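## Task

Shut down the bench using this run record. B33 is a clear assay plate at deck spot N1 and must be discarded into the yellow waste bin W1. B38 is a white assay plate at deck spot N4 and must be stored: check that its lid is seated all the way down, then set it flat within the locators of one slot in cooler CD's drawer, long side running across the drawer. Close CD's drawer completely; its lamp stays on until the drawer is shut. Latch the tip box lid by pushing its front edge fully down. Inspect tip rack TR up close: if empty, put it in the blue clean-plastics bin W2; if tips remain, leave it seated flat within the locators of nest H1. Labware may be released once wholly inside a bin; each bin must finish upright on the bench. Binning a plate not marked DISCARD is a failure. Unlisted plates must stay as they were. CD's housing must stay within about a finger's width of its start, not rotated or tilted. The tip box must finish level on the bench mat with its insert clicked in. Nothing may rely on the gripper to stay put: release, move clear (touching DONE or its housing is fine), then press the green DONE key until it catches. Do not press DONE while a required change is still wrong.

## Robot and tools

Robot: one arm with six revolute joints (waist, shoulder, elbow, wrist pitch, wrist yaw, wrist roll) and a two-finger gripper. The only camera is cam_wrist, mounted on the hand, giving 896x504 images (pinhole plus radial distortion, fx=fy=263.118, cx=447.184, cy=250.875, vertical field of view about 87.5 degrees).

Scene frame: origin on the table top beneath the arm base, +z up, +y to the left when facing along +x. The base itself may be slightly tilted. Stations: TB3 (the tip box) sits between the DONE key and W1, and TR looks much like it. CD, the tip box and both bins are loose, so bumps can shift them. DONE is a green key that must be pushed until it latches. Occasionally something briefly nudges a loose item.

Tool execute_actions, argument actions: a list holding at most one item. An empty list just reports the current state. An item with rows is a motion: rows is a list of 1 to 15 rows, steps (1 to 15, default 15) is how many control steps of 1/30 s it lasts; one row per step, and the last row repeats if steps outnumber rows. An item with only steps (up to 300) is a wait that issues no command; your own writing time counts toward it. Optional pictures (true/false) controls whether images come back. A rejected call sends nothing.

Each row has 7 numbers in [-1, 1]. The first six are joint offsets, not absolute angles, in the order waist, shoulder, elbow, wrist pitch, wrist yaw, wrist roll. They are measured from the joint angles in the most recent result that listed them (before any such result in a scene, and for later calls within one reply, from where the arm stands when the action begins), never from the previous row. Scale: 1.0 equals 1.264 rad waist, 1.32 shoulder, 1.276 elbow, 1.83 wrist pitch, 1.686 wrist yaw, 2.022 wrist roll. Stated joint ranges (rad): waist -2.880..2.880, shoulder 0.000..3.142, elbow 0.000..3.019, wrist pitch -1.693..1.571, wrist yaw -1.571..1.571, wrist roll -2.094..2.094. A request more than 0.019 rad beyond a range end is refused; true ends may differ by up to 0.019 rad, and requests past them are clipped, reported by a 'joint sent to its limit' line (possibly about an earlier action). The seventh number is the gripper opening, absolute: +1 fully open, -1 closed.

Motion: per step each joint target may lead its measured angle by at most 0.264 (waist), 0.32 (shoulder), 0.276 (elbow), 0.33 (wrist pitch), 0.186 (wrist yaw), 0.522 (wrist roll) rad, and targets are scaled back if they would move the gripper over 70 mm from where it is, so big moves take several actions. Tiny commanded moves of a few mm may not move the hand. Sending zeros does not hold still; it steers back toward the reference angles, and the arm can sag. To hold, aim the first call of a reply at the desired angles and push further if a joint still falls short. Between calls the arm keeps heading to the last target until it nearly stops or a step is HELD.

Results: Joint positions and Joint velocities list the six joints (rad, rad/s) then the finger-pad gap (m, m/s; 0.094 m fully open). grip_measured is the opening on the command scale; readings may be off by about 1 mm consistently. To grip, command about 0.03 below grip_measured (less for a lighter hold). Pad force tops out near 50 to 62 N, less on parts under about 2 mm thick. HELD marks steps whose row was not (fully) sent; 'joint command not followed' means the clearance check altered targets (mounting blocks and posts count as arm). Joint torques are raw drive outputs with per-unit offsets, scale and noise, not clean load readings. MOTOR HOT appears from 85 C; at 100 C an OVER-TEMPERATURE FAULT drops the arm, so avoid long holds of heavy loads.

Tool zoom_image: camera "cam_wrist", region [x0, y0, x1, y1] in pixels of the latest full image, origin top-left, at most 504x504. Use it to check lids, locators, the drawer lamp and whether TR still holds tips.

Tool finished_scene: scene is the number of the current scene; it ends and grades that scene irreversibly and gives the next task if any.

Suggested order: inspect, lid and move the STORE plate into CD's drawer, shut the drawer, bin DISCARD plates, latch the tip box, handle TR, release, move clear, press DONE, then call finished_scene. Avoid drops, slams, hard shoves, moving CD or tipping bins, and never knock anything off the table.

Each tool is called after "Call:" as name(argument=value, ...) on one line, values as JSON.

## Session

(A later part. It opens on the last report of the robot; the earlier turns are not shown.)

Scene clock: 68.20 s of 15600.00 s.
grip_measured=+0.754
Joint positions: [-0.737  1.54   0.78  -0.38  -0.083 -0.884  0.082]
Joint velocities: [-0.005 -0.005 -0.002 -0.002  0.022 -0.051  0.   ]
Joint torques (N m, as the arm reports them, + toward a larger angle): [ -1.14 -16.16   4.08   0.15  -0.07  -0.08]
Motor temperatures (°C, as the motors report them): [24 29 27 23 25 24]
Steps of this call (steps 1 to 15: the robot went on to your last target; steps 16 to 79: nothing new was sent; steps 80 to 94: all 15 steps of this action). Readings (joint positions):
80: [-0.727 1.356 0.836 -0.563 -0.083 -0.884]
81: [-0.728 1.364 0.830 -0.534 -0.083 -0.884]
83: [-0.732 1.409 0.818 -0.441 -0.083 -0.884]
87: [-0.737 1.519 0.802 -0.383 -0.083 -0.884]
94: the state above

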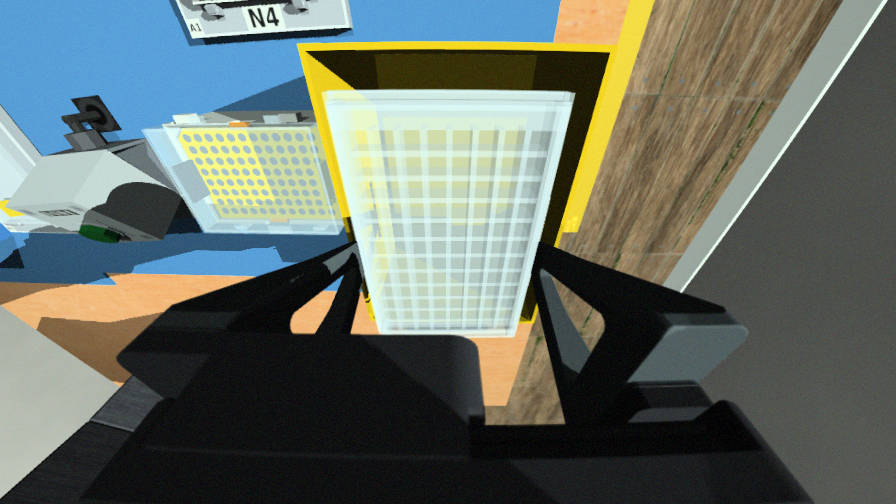

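Call:
execute_actions(actions=[{"rows":[[0.012,0,0.03,0.015,0,0,0.7],[0.012,0,0.035,0.015,0,0,0.7],[0.012,0.03,0.035,0.025,0,0,0.7],[0.012,0.045,0.035,0.035,0,0,0.7],[0.012,0.06,0.035,0.045,0,0,0.7],[0.012,0.075,0.035,0.05,0,0,0.7]]}])

Scene clock: 71.37 s of 15600.00 s.
grip_measured=+0.754
Joint positions: [-0.732  1.629  0.81  -0.298 -0.083 -0.884  0.082]
Joint velocities: [-0.015 -0.005 -0.012  0.002 -0.081  0.022  0.   ]
Joint torques (N m, as the arm reports them, + toward a larger angle): [ -0.03 -14.72   4.27   0.06  -0.06  -0.07]
Motor temperatures (°C, as the motors report them): [24 29 26 23 25 24]
Steps of this call (steps 1 to 15: the robot went on to your last target; steps 16 to 80: nothing new was sent; steps 81 to 95: all 15 steps of this action). Readings (joint positions):
81: [-0.737 1.540 0.781 -0.377 -0.083 -0.884]
82: [-0.737 1.540 0.781 -0.373 -0.083 -0.884]
84: [-0.734 1.544 0.786 -0.356 -0.083 -0.884]
88: [-0.732 1.593 0.808 -0.304 -0.083 -0.884]
95: the state above

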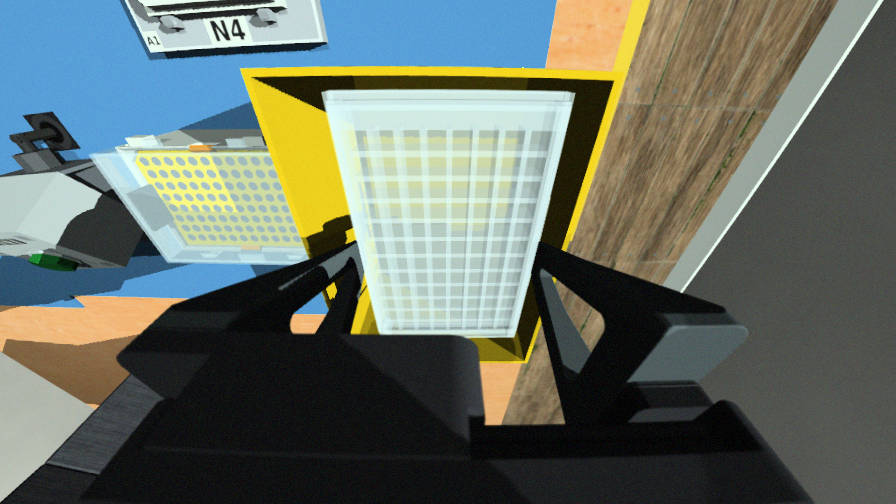

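Call:
execute_actions(actions=[{"rows":[[0,0.03,0,0,0,0,0.7],[0,0.045,0,0.01,0,0,0.7],[0,0.06,0,0.02,0,0,0.7],[0,0.07,0,0.034,0,0,0.7]]}])

Call:
execute_actions(actions=[{"rows":[[0,0,0,0,0,0,0.84],[0,0,0,0,0,0,0.84],[0,0,0,0,0,0,0.84],[0,0,0,0,0,0,0.84],[0,0,0,0,0,0,0.84],[0,-0.04,0,-0.015,0,0,0.84],[0,-0.07,0,-0.035,0,0,0.84],[0,-0.1,0,-0.055,0,0,0.84],[0,-0.13,0,-0.08,0,0,0.84],[0,-0.17,0,-0.11,0,0,0.84],[0,-0.21,0,-0.14,0,0,0.84],[0,-0.26,0,-0.17,0,0,0.84],[0,-0.32,0,-0.2,0,0,0.84]]}], pictures=false)

Call:
execute_actions(actions=[{"steps":12}])

Scene clock: 76.67 s of 15600.00 s.
grip_measured=+0.754
Joint positions: [-0.732  1.714  0.81  -0.246 -0.083 -0.884  0.082]
Joint velocities: [-0.024  0.005  0.017  0.007 -0.081 -0.037  0.001]
Joint torques (N m, as the arm reports them, + toward a larger angle): [ -1.33 -15.32   2.27   0.27  -0.04  -0.09]
Motor temperatures (°C, as the motors report them): [24 28 26 23 25 24]
Steps of this call (steps 1 to 15: the robot went on to your last target; steps 16 to 90: nothing new was sent; then 1.80 s passed at rest; steps 91 to 105: all 15 steps of this action). Readings (joint positions):
91: [-0.732 1.630 0.810 -0.297 -0.083 -0.884]
92: [-0.732 1.633 0.810 -0.296 -0.083 -0.884]
94: [-0.732 1.650 0.810 -0.276 -0.083 -0.884]
98: [-0.732 1.700 0.810 -0.250 -0.083 -0.884]
105: the state above

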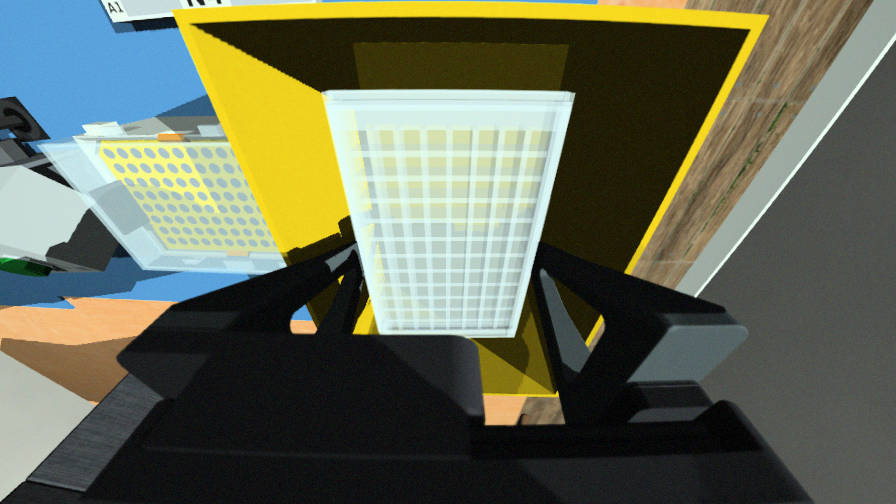

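Scene clock: 77.17 s of 15600.00 s.
grip_measured=+0.839
Joint positions: [-0.732  1.399  0.809 -0.549 -0.083 -0.884  0.086]
Joint velocities: [-0.005 -1.636  0.027 -0.842  0.007 -0.051 -0.   ]
Joint torques (N m, as the arm reports them, + toward a larger angle): [ -0.95 -15.67   5.3   -0.18  -0.04  -0.07]
Motor temperatures (°C, as the motors report them): [24 28 26 23 25 24]
Steps of this call (steps 1 to 15: all 15 steps of this action). Readings (joint positions):
1: [-0.732 1.714 0.810 -0.246 -0.083 -0.884]
2: [-0.732 1.714 0.810 -0.246 -0.083 -0.884]
4: [-0.732 1.714 0.810 -0.246 -0.083 -0.884]
8: [-0.732 1.693 0.810 -0.286 -0.083 -0.884]
15: the state above

Scene clock: 77.57 s of 15600.00 s.
grip_measured=+0.839
Joint positions: [-0.732  1.272  0.809 -0.603 -0.083 -0.884  0.086]
Joint velocities: [ 0.005  0.093  0.002 -0.007 -0.037  0.022 -0.002]
Joint torques (N m, as the arm reports them, + toward a larger angle): [ -0.83 -13.06   6.48  -0.55  -0.03  -0.07]
Motor temperatures (°C, as the motors report them): [24 28 26 23 25 24]
Steps of this call (steps 1 to 12: the robot went on to your last target). Readings (joint positions):
1: [-0.732 1.347 0.809 -0.571 -0.083 -0.884]
2: [-0.732 1.302 0.809 -0.583 -0.083 -0.884]
4: [-0.732 1.245 0.809 -0.591 -0.083 -0.884]
8: [-0.732 1.246 0.809 -0.600 -0.083 -0.884]
12: the state above

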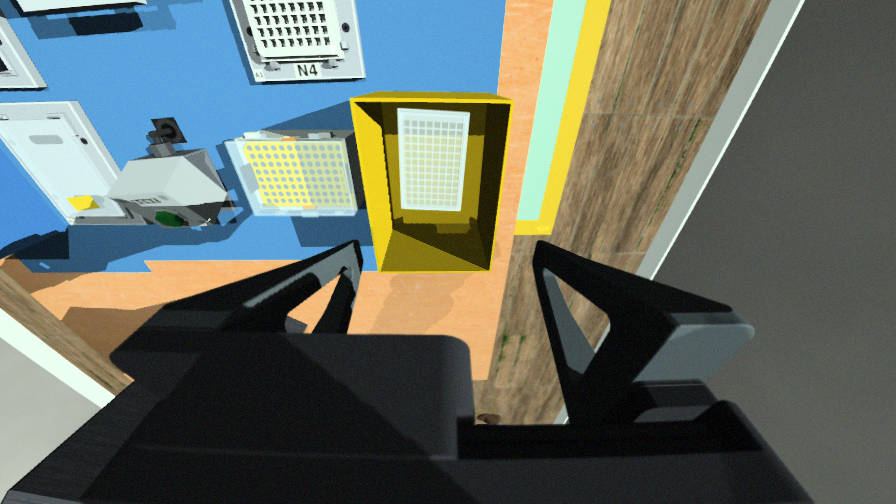

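Call:
execute_actions(actions=[{"rows":[[0.215,0,-0.215,0.12,0.08,0.915,-1]]}], pictures=false)

Call:
execute_actions(actions=[{"steps":25}], pictures=false)

Call:
execute_actions(actions=[{"rows":[[0,0.05,0,0.03,0,0,-1],[0,0.1,0,0.06,0,0,-1],[0,0.15,0,0.09,0,0,-1],[0,0.2,0,0.12,0,0,-1],[0,0.25,0,0.14,0,0,-1]]}])

Scene clock: 82.43 s of 15600.00 s.
grip_measured=-0.998
Joint positions: [-0.449  1.268  0.518 -0.396  0.05   0.356  0.   ]
Joint velocities: [-0.103  0.005 -0.007  0.022 -0.051  2.85  -0.   ]
Joint torques (N m, as the arm reports them, + toward a larger angle): [  0.45 -11.73   5.07   0.4    0.12  -0.03]
Motor temperatures (°C, as the motors report them): [24 28 26 23 25 24]
Steps of this call (steps 1 to 30: the robot went on to your last target; steps 31 to 90: nothing new was sent; then 1.37 s passed at rest; steps 91 to 105: all 15 steps of this action). Readings (joint positions):
91: [-0.722 1.274 0.795 -0.581 -0.049 -0.846]
92: [-0.701 1.270 0.769 -0.539 -0.018 -0.797]
94: [-0.632 1.268 0.699 -0.481 0.019 -0.688]
98: [-0.467 1.268 0.554 -0.413 0.044 -0.330]
105: the state above

Scene clock: 83.27 s of 15600.00 s.
grip_measured=-0.998
Joint positions: [-0.454  1.268  0.518 -0.394  0.05   0.954  0.   ]
Joint velocities: [ 0.005 -0.005 -0.002 -0.007  0.007 -0.037 -0.001]
Joint torques (N m, as the arm reports them, + toward a larger angle): [  0.14 -10.85   5.22   0.13   0.18   0.04]
Motor temperatures (°C, as the motors report them): [24 28 26 23 25 24]
Steps of this call (steps 1 to 25: the robot went on to your last target). Readings (joint positions):
1: [-0.452 1.268 0.518 -0.395 0.050 0.454]
2: [-0.453 1.268 0.518 -0.394 0.050 0.551]
4: [-0.454 1.268 0.518 -0.394 0.050 0.698]
8: [-0.454 1.268 0.518 -0.394 0.050 0.851]
25: the state above

Scene clock: 83.77 s of 15600.00 s.
grip_measured=-0.998
Joint positions: [-0.454  1.625  0.512 -0.15   0.05   0.954  0.   ]
Joint velocities: [ 0.015 -0.083 -0.012  0.046  0.022 -0.037  0.   ]
Joint torques (N m, as the arm reports them, + toward a larger angle): [  0.76 -13.91   0.46  -0.3    0.11  -0.07]
Motor temperatures (°C, as the motors report them): [24 28 26 23 25 24]
Steps of this call (steps 1 to 15: all 15 steps of this action). Readings (joint positions):
1: [-0.454 1.271 0.518 -0.386 0.050 0.954]
2: [-0.454 1.284 0.518 -0.363 0.050 0.954]
4: [-0.454 1.354 0.520 -0.275 0.050 0.954]
8: [-0.454 1.580 0.531 -0.156 0.050 0.954]
15: the state above

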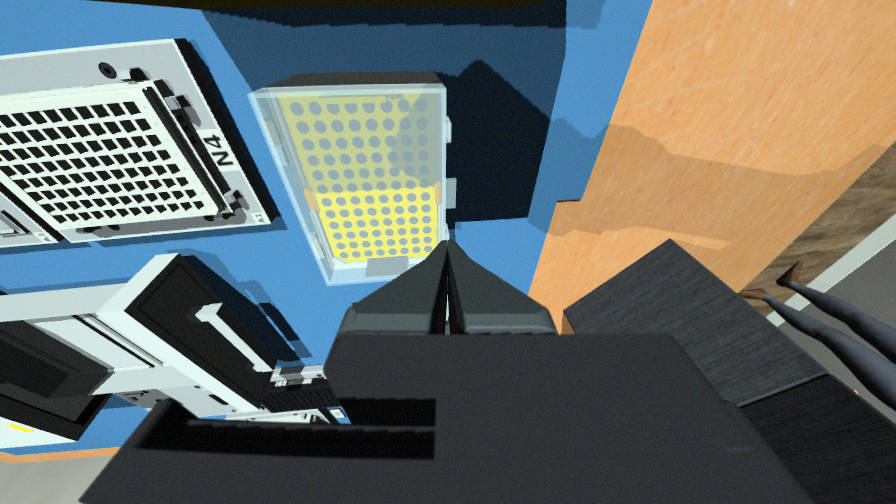

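Call:
execute_actions(actions=[{"rows":[[-0.02,0.03,0.03,0.03,0,0,-1],[-0.02,0.05,0.035,0.05,0,0,-1],[-0.02,0.075,0.035,0.07,0,0,-1]]}])

Scene clock: 85.70 s of 15600.00 s.
grip_measured=-0.998
Joint positions: [-0.472  1.712  0.556 -0.031  0.05   0.954  0.   ]
Joint velocities: [-0.005  0.005  0.002  0.007 -0.037  0.007 -0.   ]
Joint torques (N m, as the arm reports them, + toward a larger angle): [  0.47 -11.51  -0.17   0.04   0.07  -0.06]
Motor temperatures (°C, as the motors report them): [24 28 26 23 25 24]
Steps of this call (steps 1 to 15: the robot went on to your last target; steps 16 to 43: nothing new was sent; steps 44 to 58: all 15 steps of this action). Readings (joint positions):
44: [-0.455 1.619 0.513 -0.141 0.050 0.954]
45: [-0.457 1.627 0.516 -0.123 0.050 0.954]
47: [-0.465 1.659 0.533 -0.070 0.050 0.954]
51: [-0.472 1.711 0.557 -0.032 0.050 0.954]
58: the state above

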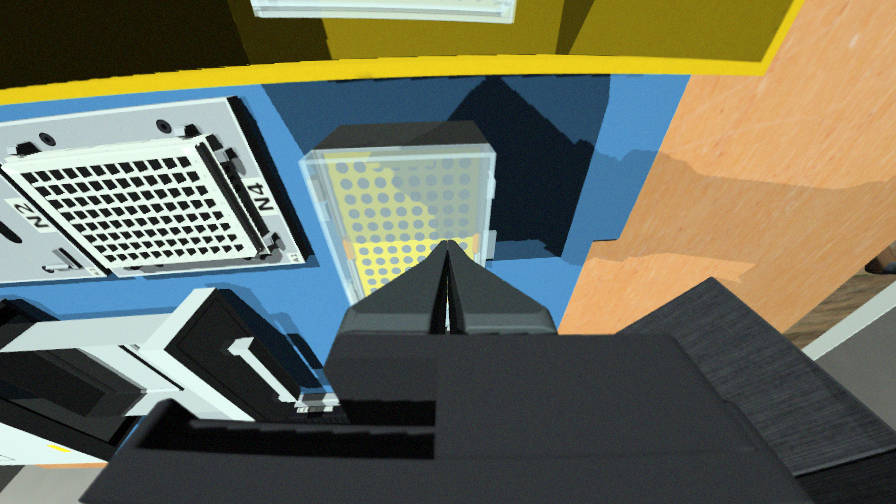

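Overshoot; retract a bit then lower.

Call:
execute_actions(actions=[{"rows":[[0,0,-0.028,0,0,0,-1],[0,0,-0.028,0,0,0,-1],[0,0,-0.028,0,0,0,-1],[0,0,-0.028,0.01,0,0,-1],[0,0.02,-0.028,0.015,0,0,-1],[0,0.03,-0.028,0.02,0,0,-1],[0,0.04,-0.028,0.022,0,0,-1]]}])

Call:
execute_actions(actions=[{"rows":[[0,0.02,0.005,0.005,0,0,-1],[0,0.03,0.008,0.01,0,0,-1],[0,0.04,0.01,0.015,0,0,-1],[0,0.05,0.01,0.02,0,0,-1]]}])

Scene clock: 89.47 s of 15600.00 s.
grip_measured=-0.998
Joint positions: [-0.472  1.748  0.526 -0.002  0.05   0.954  0.   ]
Joint velocities: [-0.005  0.015  0.007  0.037  0.007  0.022  0.002]
Joint torques (N m, as the arm reports them, + toward a larger angle): [  0.32 -11.28  -2.01  -0.09   0.08  -0.09]
Motor temperatures (°C, as the motors report them): [23 28 26 23 25 24]
Steps of this call (steps 1 to 15: the robot went on to your last target; steps 16 to 90: nothing new was sent; then 0.27 s passed at rest; steps 91 to 105: all 15 steps of this action). Readings (joint positions):
91: [-0.472 1.712 0.555 -0.031 0.050 0.954]
92: [-0.472 1.712 0.552 -0.031 0.050 0.954]
94: [-0.472 1.712 0.541 -0.029 0.050 0.954]
98: [-0.472 1.725 0.526 -0.009 0.050 0.954]
105: the state above

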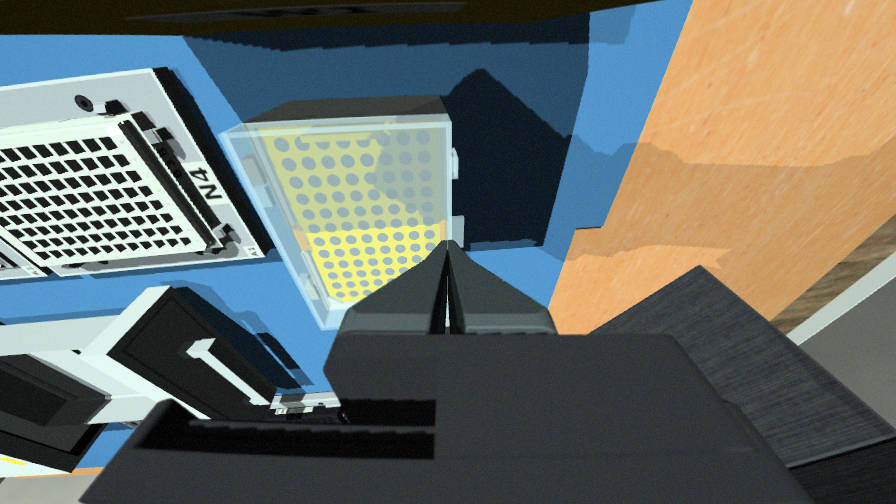

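Scene clock: 89.97 s of 15600.00 s.
grip_measured=-0.998
Joint positions: [-0.472  1.768  0.529  0.017  0.052  0.954  0.   ]
Joint velocities: [ 0.005 -0.015  0.002 -0.002  0.066 -0.007 -0.   ]
Joint torques (N m, as the arm reports them, + toward a larger angle): [ 0.75 -8.33 -0.53  0.09  0.03 -0.07]
Motor temperatures (°C, as the motors report them): [23 28 26 23 25 24]
Steps of this call (steps 1 to 15: all 15 steps of this action). Readings (joint positions):
1: [-0.472 1.748 0.526 -0.002 0.050 0.954]
2: [-0.472 1.749 0.526 -0.000 0.050 0.954]
4: [-0.472 1.760 0.528 0.011 0.050 0.954]
8: [-0.472 1.768 0.529 0.017 0.052 0.954]
15: the state above

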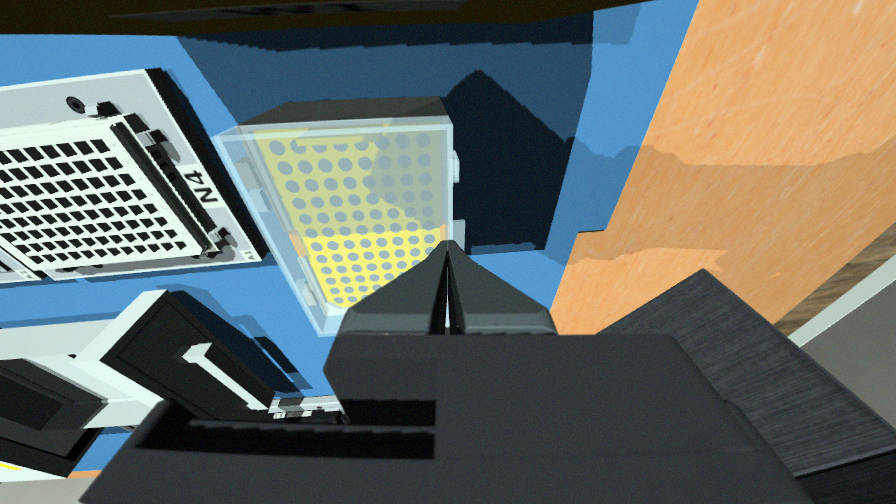

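Call:
execute_actions(actions=[{"rows":[[0,0.04,0.015,0.015,0,0,-1],[0,0.05,0.015,0.015,0,0,-1],[0,0.06,0.015,0.015,0,0,-1],[0,0.07,0.015,0.015,0,0,-1],[0,0.08,0.015,0.015,0,0,-1]]}])

Scene clock: 92.67 s of 15600.00 s.
grip_measured=-0.998
Joint positions: [-0.472  1.77   0.529  0.019  0.052  0.954  0.   ]
Joint velocities: [ 0.015 -0.024  0.007 -0.007 -0.007 -0.022  0.001]
Joint torques (N m, as the arm reports them, + toward a larger angle): [ 0.74 -4.87  0.29  0.54  0.11 -0.09]
Motor temperatures (°C, as the motors report them): [23 28 26 23 25 24]
Steps of this call (steps 1 to 15: the robot went on to your last target; steps 16 to 66: nothing new was sent; steps 67 to 81: all 15 steps of this action). Readings (joint positions):
67: [-0.472 1.768 0.529 0.019 0.052 0.954]
68: [-0.472 1.768 0.529 0.019 0.052 0.954]
70: [-0.472 1.769 0.529 0.019 0.052 0.954]
74: [-0.472 1.770 0.529 0.019 0.052 0.954]
81: the state above

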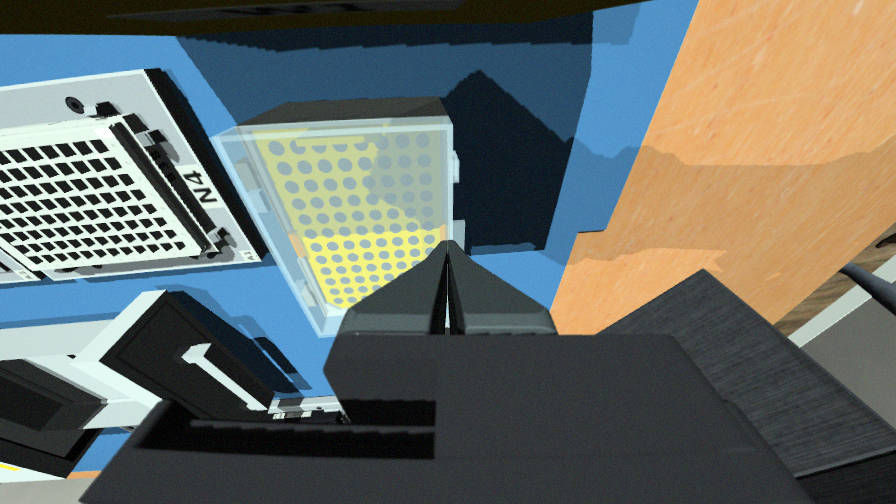

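Call:
execute_actions(actions=[{"rows":[[0,-0.03,0,0,0,0,-1],[0,-0.06,0,-0.02,0,0,-1],[0,-0.1,0,-0.05,0,0,-1],[0,-0.14,0,-0.08,0,0,-1],[0,-0.18,0,-0.11,0,0,-1],[0,-0.22,0,-0.14,0,0,-1],[0,-0.22,0,-0.14,0,0,-1],[0,-0.22,0,-0.14,0,0,-1],[0.87,-0.22,0.09,-0.2,0.23,-0.295,1]]}], pictures=false)

Call:
execute_actions(actions=[{"steps":35}], pictures=false)

Call:
execute_actions(actions=[{"rows":[[0.02,0.4,0,0.2,0,0,1]]}], pictures=false)

Call:
execute_actions(actions=[{"steps":10}])

Scene clock: 97.73 s of 15600.00 s.
grip_measured=+0.907
Joint positions: [-0.111  1.464  0.646 -0.311  0.425  0.572  0.09 ]
Joint velocities: [ 1.958 -0.015  0.291 -0.046  0.227 -0.901  0.186]
Joint torques (N m, as the arm reports them, + toward a larger angle): [  1.82 -12.61   1.45  -0.96   0.27  -0.09]
Motor temperatures (°C, as the motors report them): [23 27 26 24 25 24]
Steps of this call (steps 1 to 15: the robot went on to your last target; steps 16 to 90: nothing new was sent; then 1.57 s passed at rest; steps 91 to 105: all 15 steps of this action). Readings (joint positions):
91: [-0.472 1.763 0.528 0.019 0.052 0.954]
92: [-0.472 1.753 0.527 0.013 0.052 0.954]
94: [-0.472 1.712 0.527 -0.040 0.052 0.954]
98: [-0.472 1.536 0.527 -0.199 0.052 0.954]
105: the state above

Scene clock: 98.90 s of 15600.00 s.
grip_measured=+0.999
Joint positions: [ 0.63   1.464  0.659 -0.337  0.439  0.368  0.094]
Joint velocities: [-0.005 -0.005 -0.002 -0.012 -0.066 -0.037  0.   ]
Joint torques (N m, as the arm reports them, + toward a larger angle): [ 4.71 -9.78  4.38 -0.27  0.09 -0.2 ]
Motor temperatures (°C, as the motors report them): [23 27 26 24 25 24]
Steps of this call (steps 1 to 35: the robot went on to your last target). Readings (joint positions):
1: [-0.043 1.464 0.654 -0.312 0.430 0.543]
2: [0.024 1.464 0.658 -0.312 0.433 0.519]
4: [0.158 1.464 0.659 -0.316 0.435 0.481]
8: [0.426 1.464 0.659 -0.323 0.437 0.432]
35: the state above

Scene clock: 99.40 s of 15600.00 s.
grip_measured=+1.000
Joint positions: [0.644 2.029 0.646 0.008 0.439 0.368 0.094]
Joint velocities: [-0.005 -0.093 -0.027  0.002 -0.022 -0.007  0.001]
Joint torques (N m, as the arm reports them, + toward a larger angle): [  6.81 -14.44   1.29   0.53   0.    -0.08]
Motor temperatures (°C, as the motors report them): [23 27 26 24 25 24]
Steps of this call (steps 1 to 15: all 15 steps of this action). Readings (joint positions):
1: [0.630 1.478 0.657 -0.298 0.440 0.368]
2: [0.631 1.512 0.657 -0.221 0.441 0.368]
4: [0.632 1.617 0.670 -0.105 0.441 0.368]
8: [0.636 1.847 0.678 -0.018 0.441 0.368]
15: the state above

Scene clock: 99.73 s of 15600.00 s.
grip_measured=+1.000
Joint positions: [0.644 2.01  0.651 0.019 0.439 0.368 0.094]
Joint velocities: [ 0.005 -0.005  0.002  0.012  0.022  0.022 -0.002]
Joint torques (N m, as the arm reports them, + toward a larger angle): [  7.19 -15.     1.22   0.48   0.04  -0.08]
Motor temperatures (°C, as the motors report them): [23 27 26 24 25 24]
Steps of this call (steps 1 to 10: the robot went on to your last target). Readings (joint positions):
1: [0.644 2.028 0.646 0.008 0.439 0.368]
2: [0.644 2.025 0.647 0.011 0.439 0.368]
4: [0.644 2.018 0.649 0.016 0.439 0.368]
8: [0.644 2.010 0.651 0.019 0.439 0.368]
10: the state above

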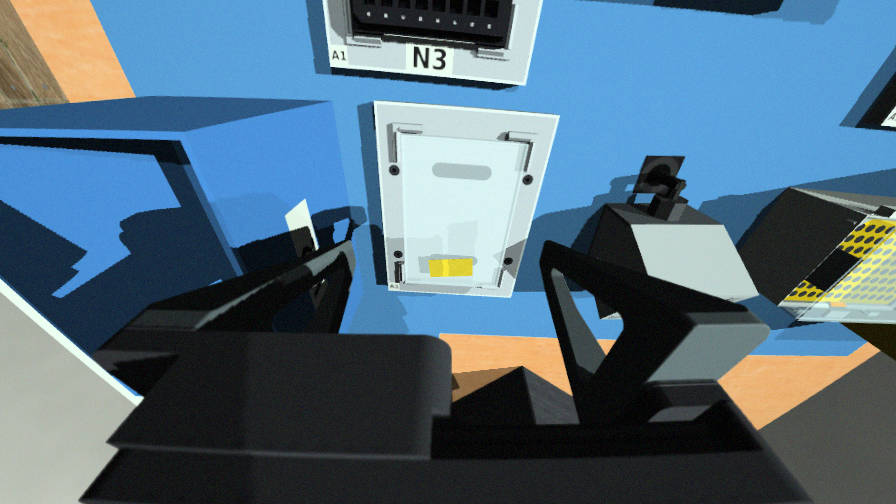

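Call:
execute_actions(actions=[{"rows":[[-0.03,0.03,0,0.015,0,0,1],[-0.04,0.055,0,0.03,0,0,1],[-0.052,0.08,0,0.045,0,0,1],[-0.052,0.105,0.01,0.06,0,0,1],[-0.052,0.13,0.02,0.075,-0.006,0,1],[-0.052,0.155,0.028,0.09,-0.006,-0.012,1]]}])

Scene clock: 102.93 s of 15600.00 s.
grip_measured=+1.000
Joint positions: [0.579 2.225 0.683 0.172 0.43  0.355 0.094]
Joint velocities: [-0.005  0.005  0.002  0.046  0.007  0.066  0.001]
Joint torques (N m, as the arm reports them, + toward a larger angle): [  6.49 -13.83  -0.96  -0.17   0.03  -0.25]
Motor temperatures (°C, as the motors report them): [24 27 26 24 25 24]
Steps of this call (steps 1 to 30: the robot went on to your last target; steps 31 to 81: nothing new was sent; steps 82 to 96: all 15 steps of this action). Readings (joint positions):
82: [0.642 2.011 0.651 0.022 0.439 0.368]
83: [0.638 2.016 0.651 0.032 0.439 0.368]
85: [0.619 2.045 0.654 0.075 0.439 0.368]
89: [0.582 2.170 0.683 0.159 0.432 0.362]
96: the state above

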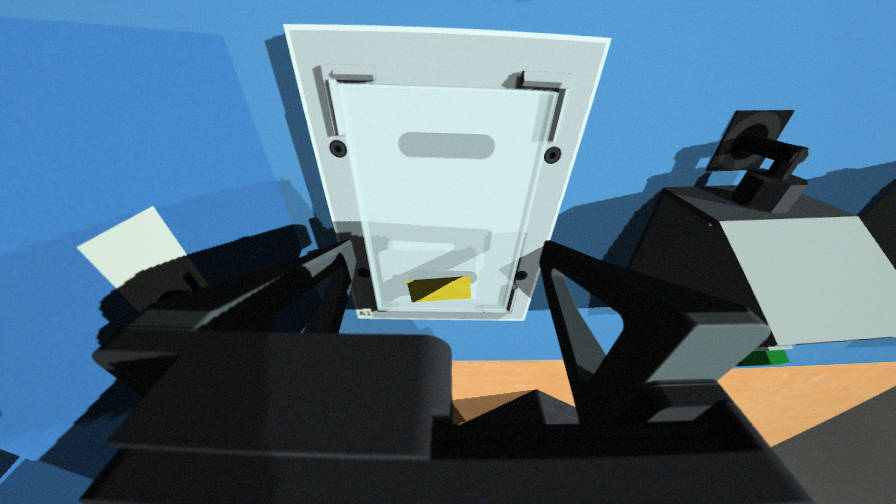

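Call:
execute_actions(actions=[{"rows":[[-0.018,0.054,0.032,0.022,0,0.012,1]]}])

Scene clock: 105.37 s of 15600.00 s.
grip_measured=+1.000
Joint positions: [0.568 2.28  0.721 0.202 0.43  0.369 0.094]
Joint velocities: [-0.015 -0.015 -0.022  0.002  0.066 -0.037 -0.   ]
Joint torques (N m, as the arm reports them, + toward a larger angle): [  5.72 -12.32  -1.66   0.3    0.08   0.07]
Motor temperatures (°C, as the motors report them): [24 27 26 24 25 24]
Steps of this call (steps 1 to 15: the robot went on to your last target; steps 16 to 58: nothing new was sent; steps 59 to 73: all 15 steps of this action). Readings (joint positions):
59: [0.578 2.229 0.686 0.177 0.430 0.356]
60: [0.577 2.237 0.693 0.185 0.430 0.358]
62: [0.573 2.260 0.712 0.197 0.430 0.362]
66: [0.568 2.279 0.721 0.202 0.430 0.366]
73: the state above

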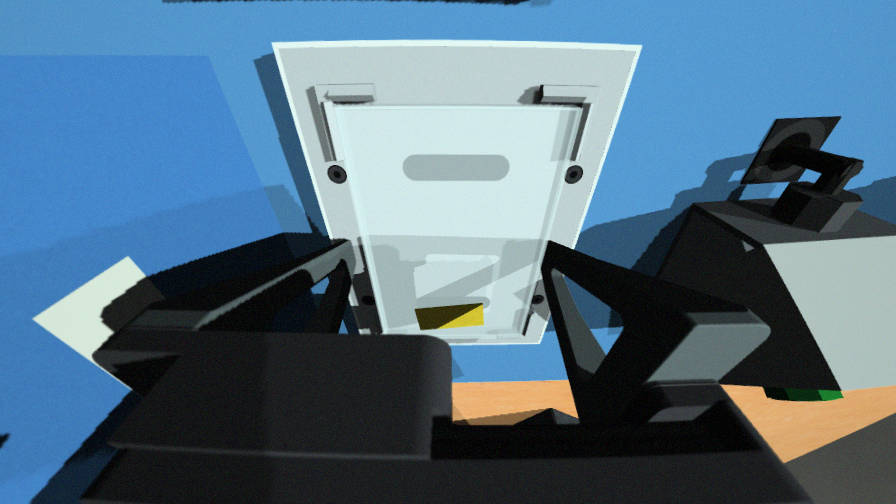

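Call:
execute_actions(actions=[{"rows":[[-0.018,0,0,0,0,-0.008,1],[-0.018,0,0,0,0,-0.008,1],[-0.018,0,0,0,0,-0.008,1],[-0.018,0,0,0,0,-0.008,1],[-0.018,0,0,0,0,-0.008,1],[-0.018,0,0,0,0,-0.008,1],[-0.018,0,0,0,0,-0.008,1],[-0.018,0,0,0,0,-0.008,0.9],[-0.018,0,0,0,0,-0.008,0.82],[-0.018,0,0,0,0,-0.008,0.75]]}])

Call:
execute_actions(actions=[{"rows":[[0.01,-0.025,-0.01,0,0,0,0.75],[0.012,-0.035,-0.015,-0.008,0,0,0.75],[0.015,-0.045,-0.02,-0.014,0,0,0.75],[0.018,-0.06,-0.03,-0.02,0,0,0.75],[0.025,-0.08,-0.035,-0.03,0,0,0.75],[0.03,-0.11,-0.04,-0.045,0,0,0.75],[0.04,-0.14,-0.045,-0.06,0,0,0.75],[0.05,-0.18,-0.05,-0.085,0,0,0.75],[0.06,-0.23,-0.05,-0.12,0,0,0.75],[0.06,-0.29,-0.05,-0.16,0,0,0.75],[0.06,-0.35,-0.05,-0.2,0,0,0.75],[0.06,-0.42,-0.05,-0.24,0,0,0.75],[0.06,-0.55,0,-0.36,0,0,0.75]]}], pictures=false)

Call:
execute_actions(actions=[{"steps":15}])

Scene clock: 113.80 s of 15600.00 s.
grip_measured=+0.778
Joint positions: [0.561 2.28  0.72  0.202 0.43  0.362 0.084]
Joint velocities: [-0.005 -0.005 -0.012 -0.007 -0.051 -0.022 -0.001]
Joint torques (N m, as the arm reports them, + toward a larger angle): [  5.39 -13.61  -1.78  -0.27   0.07  -0.18]
Motor temperatures (°C, as the motors report them): [24 27 25 24 25 24]
Steps of this call (steps 1 to 15: the robot went on to your last target; steps 16 to 90: nothing new was sent; then 4.93 s passed at rest; steps 91 to 105: all 15 steps of this action). Readings (joint positions):
91: [0.567 2.280 0.721 0.202 0.430 0.368]
92: [0.566 2.280 0.721 0.202 0.430 0.367]
94: [0.563 2.280 0.721 0.202 0.428 0.365]
98: [0.562 2.280 0.721 0.202 0.427 0.364]
105: the state above

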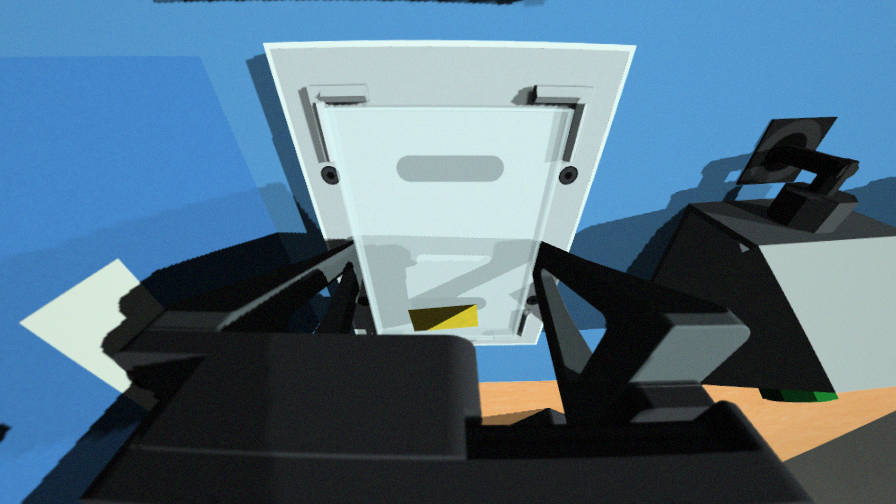

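Scene clock: 114.30 s of 15600.00 s.
grip_measured=+0.778
Joint positions: [ 0.632  1.782  0.674 -0.253  0.43   0.362  0.084]
Joint velocities: [-0.005 -1.812  0.261 -1.551  0.007 -0.095  0.   ]
Joint torques (N m, as the arm reports them, + toward a larger angle): [  6.01 -14.19   3.53   0.04   0.12  -0.07]
Motor temperatures (°C, as the motors report them): [24 27 25 24 25 24]
Steps of this call (steps 1 to 15: all 15 steps of this action). Readings (joint positions):
1: [0.562 2.279 0.720 0.202 0.430 0.362]
2: [0.562 2.277 0.720 0.201 0.430 0.362]
4: [0.563 2.264 0.716 0.191 0.430 0.362]
8: [0.582 2.175 0.681 0.116 0.430 0.362]
15: the state above

Scene clock: 114.80 s of 15600.00 s.
grip_measured=+0.778
Joint positions: [ 0.632  1.54   0.726 -0.448  0.43   0.362  0.084]
Joint velocities: [-0.015  0.054 -0.012 -0.017 -0.007 -0.007 -0.001]
Joint torques (N m, as the arm reports them, + toward a larger angle): [  5.9  -12.19   4.68  -0.28   0.05  -0.05]
Motor temperatures (°C, as the motors report them): [24 27 25 24 25 24]
Steps of this call (steps 1 to 15: the robot went on to your last target). Readings (joint positions):
1: [0.632 1.721 0.684 -0.304 0.430 0.362]
2: [0.632 1.660 0.693 -0.354 0.430 0.362]
4: [0.632 1.559 0.708 -0.412 0.430 0.362]
8: [0.632 1.498 0.726 -0.433 0.430 0.362]
15: the state above

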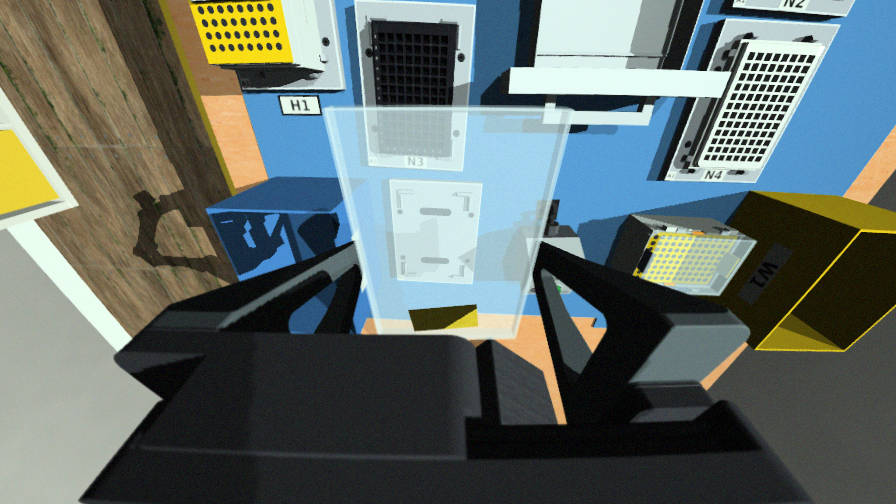

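Call:
execute_actions(actions=[{"rows":[[-0.685,0,0.22,-0.05,-0.16,-0.395,0.75]]}], pictures=false)

Call:
execute_actions(actions=[{"steps":25}], pictures=false)

Call:
execute_actions(actions=[{"rows":[[0,0.04,0,0.02,0,0,0.75],[0,0.07,0,0.04,0,0,0.75],[0,0.1,0,0.06,0,0,0.75],[0,0.13,0,0.085,0,0,0.75],[0,0.165,0,0.11,0,0,0.75]]}])

Scene clock: 119.63 s of 15600.00 s.
grip_measured=+0.778
Joint positions: [ 0.07   1.542  0.962 -0.506  0.165 -0.225  0.084]
Joint velocities: [-1.441 -0.005  0.081 -0.007 -0.125 -0.637  0.001]
Joint torques (N m, as the arm reports them, + toward a larger angle): [  3.36 -16.35   7.4   -0.44  -0.07  -0.23]
Motor temperatures (°C, as the motors report them): [24 27 26 24 25 24]
Steps of this call (steps 1 to 15: the robot went on to your last target; steps 16 to 90: nothing new was sent; then 1.33 s passed at rest; steps 91 to 105: all 15 steps of this action). Readings (joint positions):
91: [0.623 1.541 0.732 -0.457 0.388 0.328]
92: [0.604 1.542 0.746 -0.473 0.339 0.283]
94: [0.545 1.542 0.786 -0.492 0.258 0.194]
98: [0.393 1.542 0.878 -0.505 0.187 0.007]
105: the state above

Scene clock: 120.47 s of 15600.00 s.
grip_measured=+0.778
Joint positions: [-0.23   1.542  0.972 -0.53   0.162 -0.425  0.084]
Joint velocities: [-0.005 -0.005 -0.027  0.002 -0.037  0.007  0.001]
Joint torques (N m, as the arm reports them, + toward a larger angle): [  2.18 -17.2    8.51  -0.34  -0.03  -0.13]
Motor temperatures (°C, as the motors report them): [24 27 26 24 25 24]
Steps of this call (steps 1 to 25: the robot went on to your last target). Readings (joint positions):
1: [0.020 1.542 0.964 -0.507 0.165 -0.246]
2: [-0.031 1.542 0.965 -0.508 0.164 -0.265]
4: [-0.132 1.542 0.966 -0.514 0.164 -0.310]
8: [-0.278 1.542 0.972 -0.527 0.165 -0.377]
25: the state above

Scene clock: 120.97 s of 15600.00 s.
grip_measured=+0.778
Joint positions: [-0.23   1.782  0.964 -0.343  0.162 -0.425  0.084]
Joint velocities: [ 0.005 -0.015 -0.007  0.154 -0.051  0.037  0.   ]
Joint torques (N m, as the arm reports them, + toward a larger angle): [  2.94 -19.34   3.59  -0.14  -0.02  -0.06]
Motor temperatures (°C, as the motors report them): [24 27 26 24 25 24]
Steps of this call (steps 1 to 15: all 15 steps of this action). Readings (joint positions):
1: [-0.230 1.543 0.972 -0.526 0.162 -0.425]
2: [-0.230 1.549 0.972 -0.512 0.162 -0.425]
4: [-0.230 1.581 0.972 -0.453 0.162 -0.425]
8: [-0.230 1.709 0.972 -0.348 0.162 -0.425]
15: the state above

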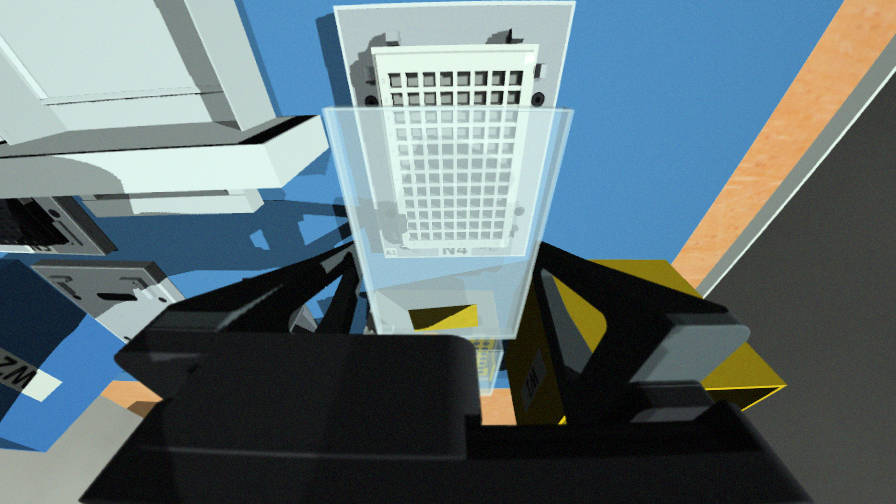

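Call:
execute_actions(actions=[{"rows":[[-0.02,0.02,0.02,0.015,0,-0.02,0.75],[-0.02,0.035,0.03,0.025,0,-0.02,0.75],[-0.02,0.05,0.04,0.035,0,-0.02,0.75],[-0.02,0.065,0.045,0.045,0,-0.02,0.75],[-0.02,0.08,0.05,0.052,0,-0.02,0.75]]}])

Scene clock: 125.57 s of 15600.00 s.
grip_measured=+0.778
Joint positions: [-0.249  1.874  1.016 -0.256  0.162 -0.454  0.084]
Joint velocities: [-0.015  0.005 -0.022 -0.002 -0.007  0.022 -0.001]
Joint torques (N m, as the arm reports them, + toward a larger angle): [  1.92 -16.96   4.14   0.05   0.03  -0.16]
Motor temperatures (°C, as the motors report them): [24 28 26 24 25 24]
Steps of this call (steps 1 to 15: the robot went on to your last target; steps 16 to 90: nothing new was sent; then 1.10 s passed at rest; steps 91 to 105: all 15 steps of this action). Readings (joint positions):
91: [-0.231 1.781 0.964 -0.337 0.162 -0.430]
92: [-0.232 1.783 0.964 -0.331 0.162 -0.435]
94: [-0.238 1.796 0.974 -0.306 0.162 -0.443]
98: [-0.248 1.853 1.013 -0.261 0.162 -0.450]
105: the state above

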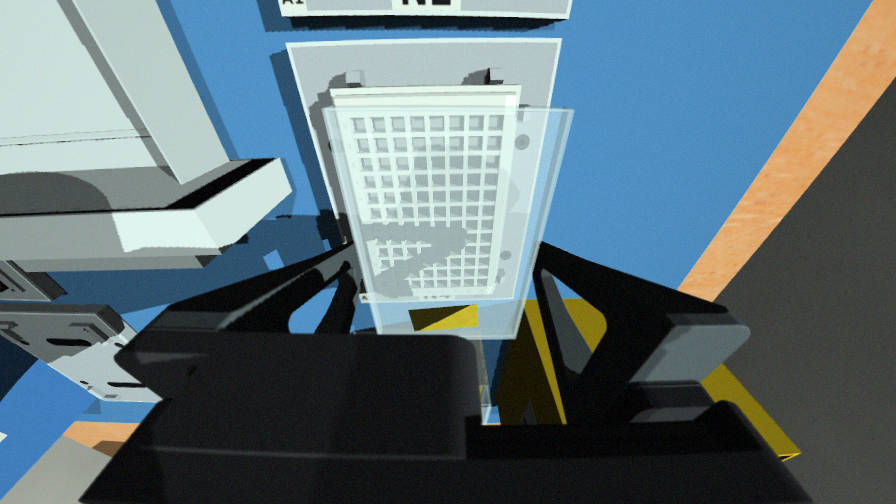

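Call:
execute_actions(actions=[{"rows":[[0.022,0.04,0.024,0.018,0,0,0.75]]}])

Scene clock: 128.00 s of 15600.00 s.
grip_measured=+0.778
Joint positions: [-0.226  1.904  1.027 -0.234  0.162 -0.455  0.084]
Joint velocities: [ 0.005  0.005  0.002 -0.002 -0.037 -0.081 -0.   ]
Joint torques (N m, as the arm reports them, + toward a larger angle): [  2.68 -16.24   4.6    0.28   0.01  -0.09]
Motor temperatures (°C, as the motors report them): [24 28 26 24 25 24]
Steps of this call (steps 1 to 15: the robot went on to your last target; steps 16 to 58: nothing new was sent; steps 59 to 73: all 15 steps of this action). Readings (joint positions):
59: [-0.248 1.876 1.016 -0.253 0.162 -0.455]
60: [-0.246 1.879 1.018 -0.246 0.162 -0.455]
62: [-0.240 1.889 1.024 -0.238 0.162 -0.455]
66: [-0.229 1.902 1.027 -0.234 0.162 -0.455]
73: the state above

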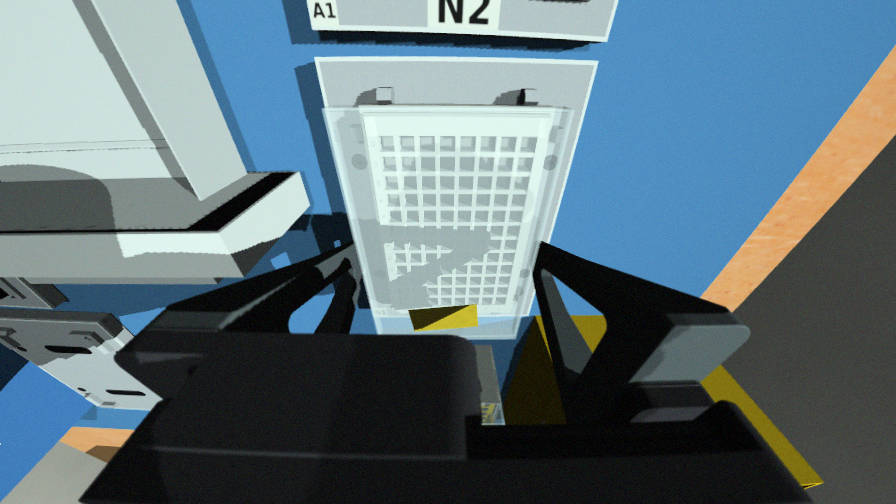

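Call:
execute_actions(actions=[{"rows":[[-0.017,0.032,0,0.016,0,0,0.75]]}])

Scene clock: 129.60 s of 15600.00 s.
grip_measured=+0.778
Joint positions: [-0.24   1.92   1.027 -0.216  0.162 -0.455  0.084]
Joint velocities: [-0.034 -0.005 -0.007 -0.002 -0.051  0.066 -0.   ]
Joint torques (N m, as the arm reports them, + toward a larger angle): [  2.25 -15.81   2.49   0.41   0.02  -0.04]
Motor temperatures (°C, as the motors report them): [23 28 26 24 25 24]
Steps of this call (steps 1 to 15: the robot went on to your last target; steps 16 to 33: nothing new was sent; steps 34 to 48: all 15 steps of this action). Readings (joint positions):
34: [-0.227 1.904 1.027 -0.231 0.162 -0.455]
35: [-0.227 1.906 1.027 -0.226 0.162 -0.455]
37: [-0.231 1.911 1.027 -0.218 0.162 -0.455]
41: [-0.238 1.919 1.027 -0.217 0.162 -0.455]
48: the state above

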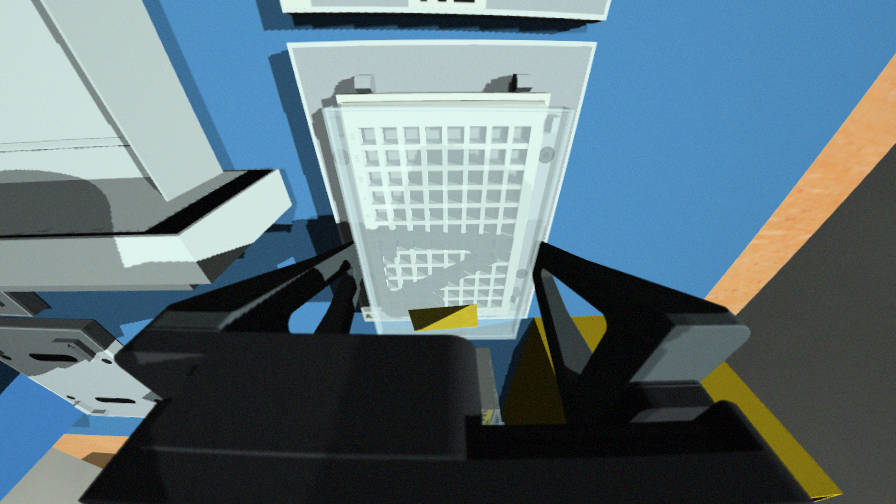

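Call:
execute_actions(actions=[{"rows":[[0,0,0.028,0.008,-0.008,0,0.75],[0,0.034,0.028,0.008,-0.008,0,0.75]]}])

Scene clock: 131.50 s of 15600.00 s.
grip_measured=+0.778
Joint positions: [-0.24   1.938  1.043 -0.212  0.151 -0.455  0.084]
Joint velocities: [-0.005 -0.005  0.002 -0.007  0.066  0.037 -0.002]
Joint torques (N m, as the arm reports them, + toward a larger angle): [  3.03 -15.64   4.4    0.24  -0.05  -0.07]
Motor temperatures (°C, as the motors report them): [23 28 26 24 25 24]
Steps of this call (steps 1 to 15: the robot went on to your last target; steps 16 to 42: nothing new was sent; steps 43 to 57: all 15 steps of this action). Readings (joint positions):
43: [-0.240 1.920 1.027 -0.216 0.157 -0.455]
44: [-0.240 1.921 1.029 -0.216 0.153 -0.455]
46: [-0.240 1.927 1.037 -0.214 0.151 -0.455]
50: [-0.240 1.936 1.043 -0.212 0.151 -0.455]
57: the state above

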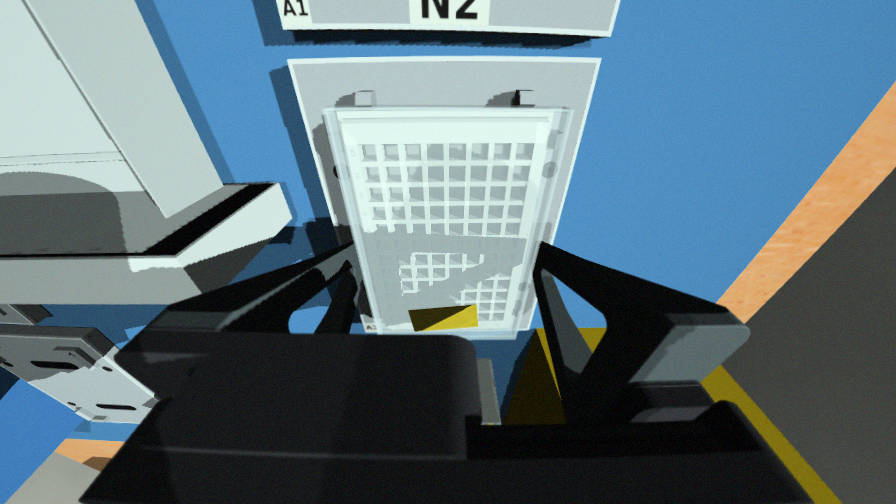

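Call:
execute_actions(actions=[{"rows":[[0,0.03,0.01,0.011,0,-0.008,0.75]]}])

Call:
zoom_image(camera="cam_wrist", region=[280,40,620,340])

Scene clock: 134.23 s of 15600.00 s.
grip_measured=+0.778
Joint positions: [-0.24   1.941  1.043 -0.206  0.151 -0.459  0.084]
Joint velocities: [-0.015 -0.005 -0.007 -0.002 -0.022 -0.007 -0.002]
Joint torques (N m, as the arm reports them, + toward a larger angle): [  2.47 -15.11   3.46   0.51  -0.03  -0.23]
Motor temperatures (°C, as the motors report them): [23 28 26 24 25 24]
Steps of this call (steps 1 to 15: the robot went on to your last target; steps 16 to 67: nothing new was sent; steps 68 to 82: all 15 steps of this action). Readings (joint positions):
68: [-0.240 1.938 1.043 -0.211 0.151 -0.456]
69: [-0.240 1.939 1.043 -0.208 0.151 -0.457]
71: [-0.240 1.941 1.043 -0.206 0.151 -0.459]
75: [-0.240 1.941 1.043 -0.206 0.151 -0.459]
82: the state above

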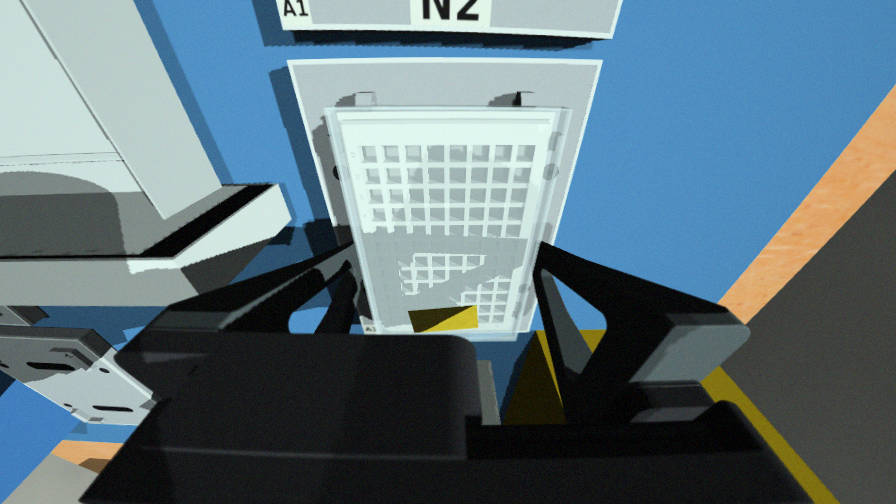

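Region (280, 40, 620, 340) of cam_wrist's 896x504 image, scaled by 1.482, with more detail than that image has; it fills the top 445 rows of this view, and the rest is white.

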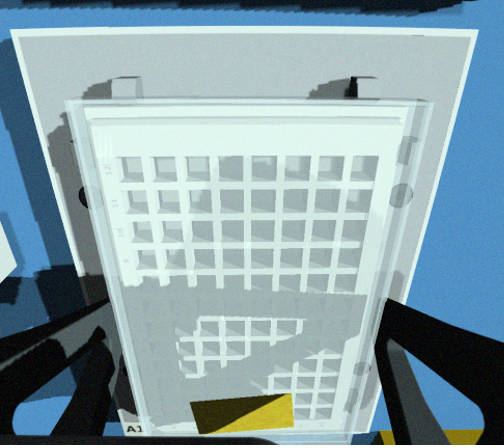

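Touching; lid ~3 mm too far forward.

Call:
execute_actions(actions=[{"rows":[[0,-0.01,0.01,-0.017,-0.004,0,0.75]]}])

Scene clock: 135.73 s of 15600.00 s.
grip_measured=+0.778
Joint positions: [-0.24   1.941  1.044 -0.226  0.147 -0.459  0.084]
Joint velocities: [-0.015 -0.005 -0.002  0.012 -0.081 -0.007  0.   ]
Joint torques (N m, as the arm reports them, + toward a larger angle): [  2.95 -19.62   3.61  -0.47  -0.08  -0.1 ]
Motor temperatures (°C, as the motors report them): [23 28 26 24 25 24]
Steps of this call (steps 1 to 15: the robot went on to your last target; steps 16 to 30: nothing new was sent; steps 31 to 45: all 15 steps of this action). Readings (joint positions):
31: [-0.240 1.941 1.044 -0.210 0.149 -0.459]
32: [-0.240 1.941 1.044 -0.216 0.148 -0.459]
34: [-0.240 1.941 1.044 -0.224 0.147 -0.459]
38: [-0.240 1.941 1.044 -0.226 0.147 -0.459]
45: the state above

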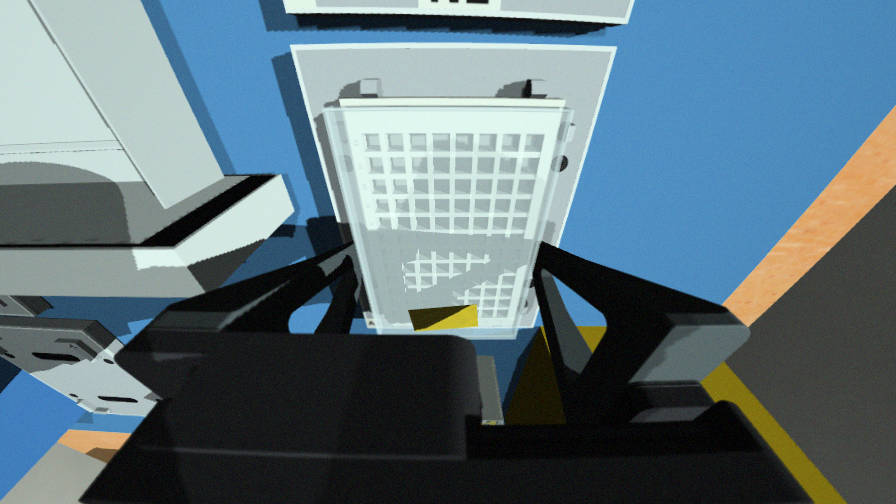

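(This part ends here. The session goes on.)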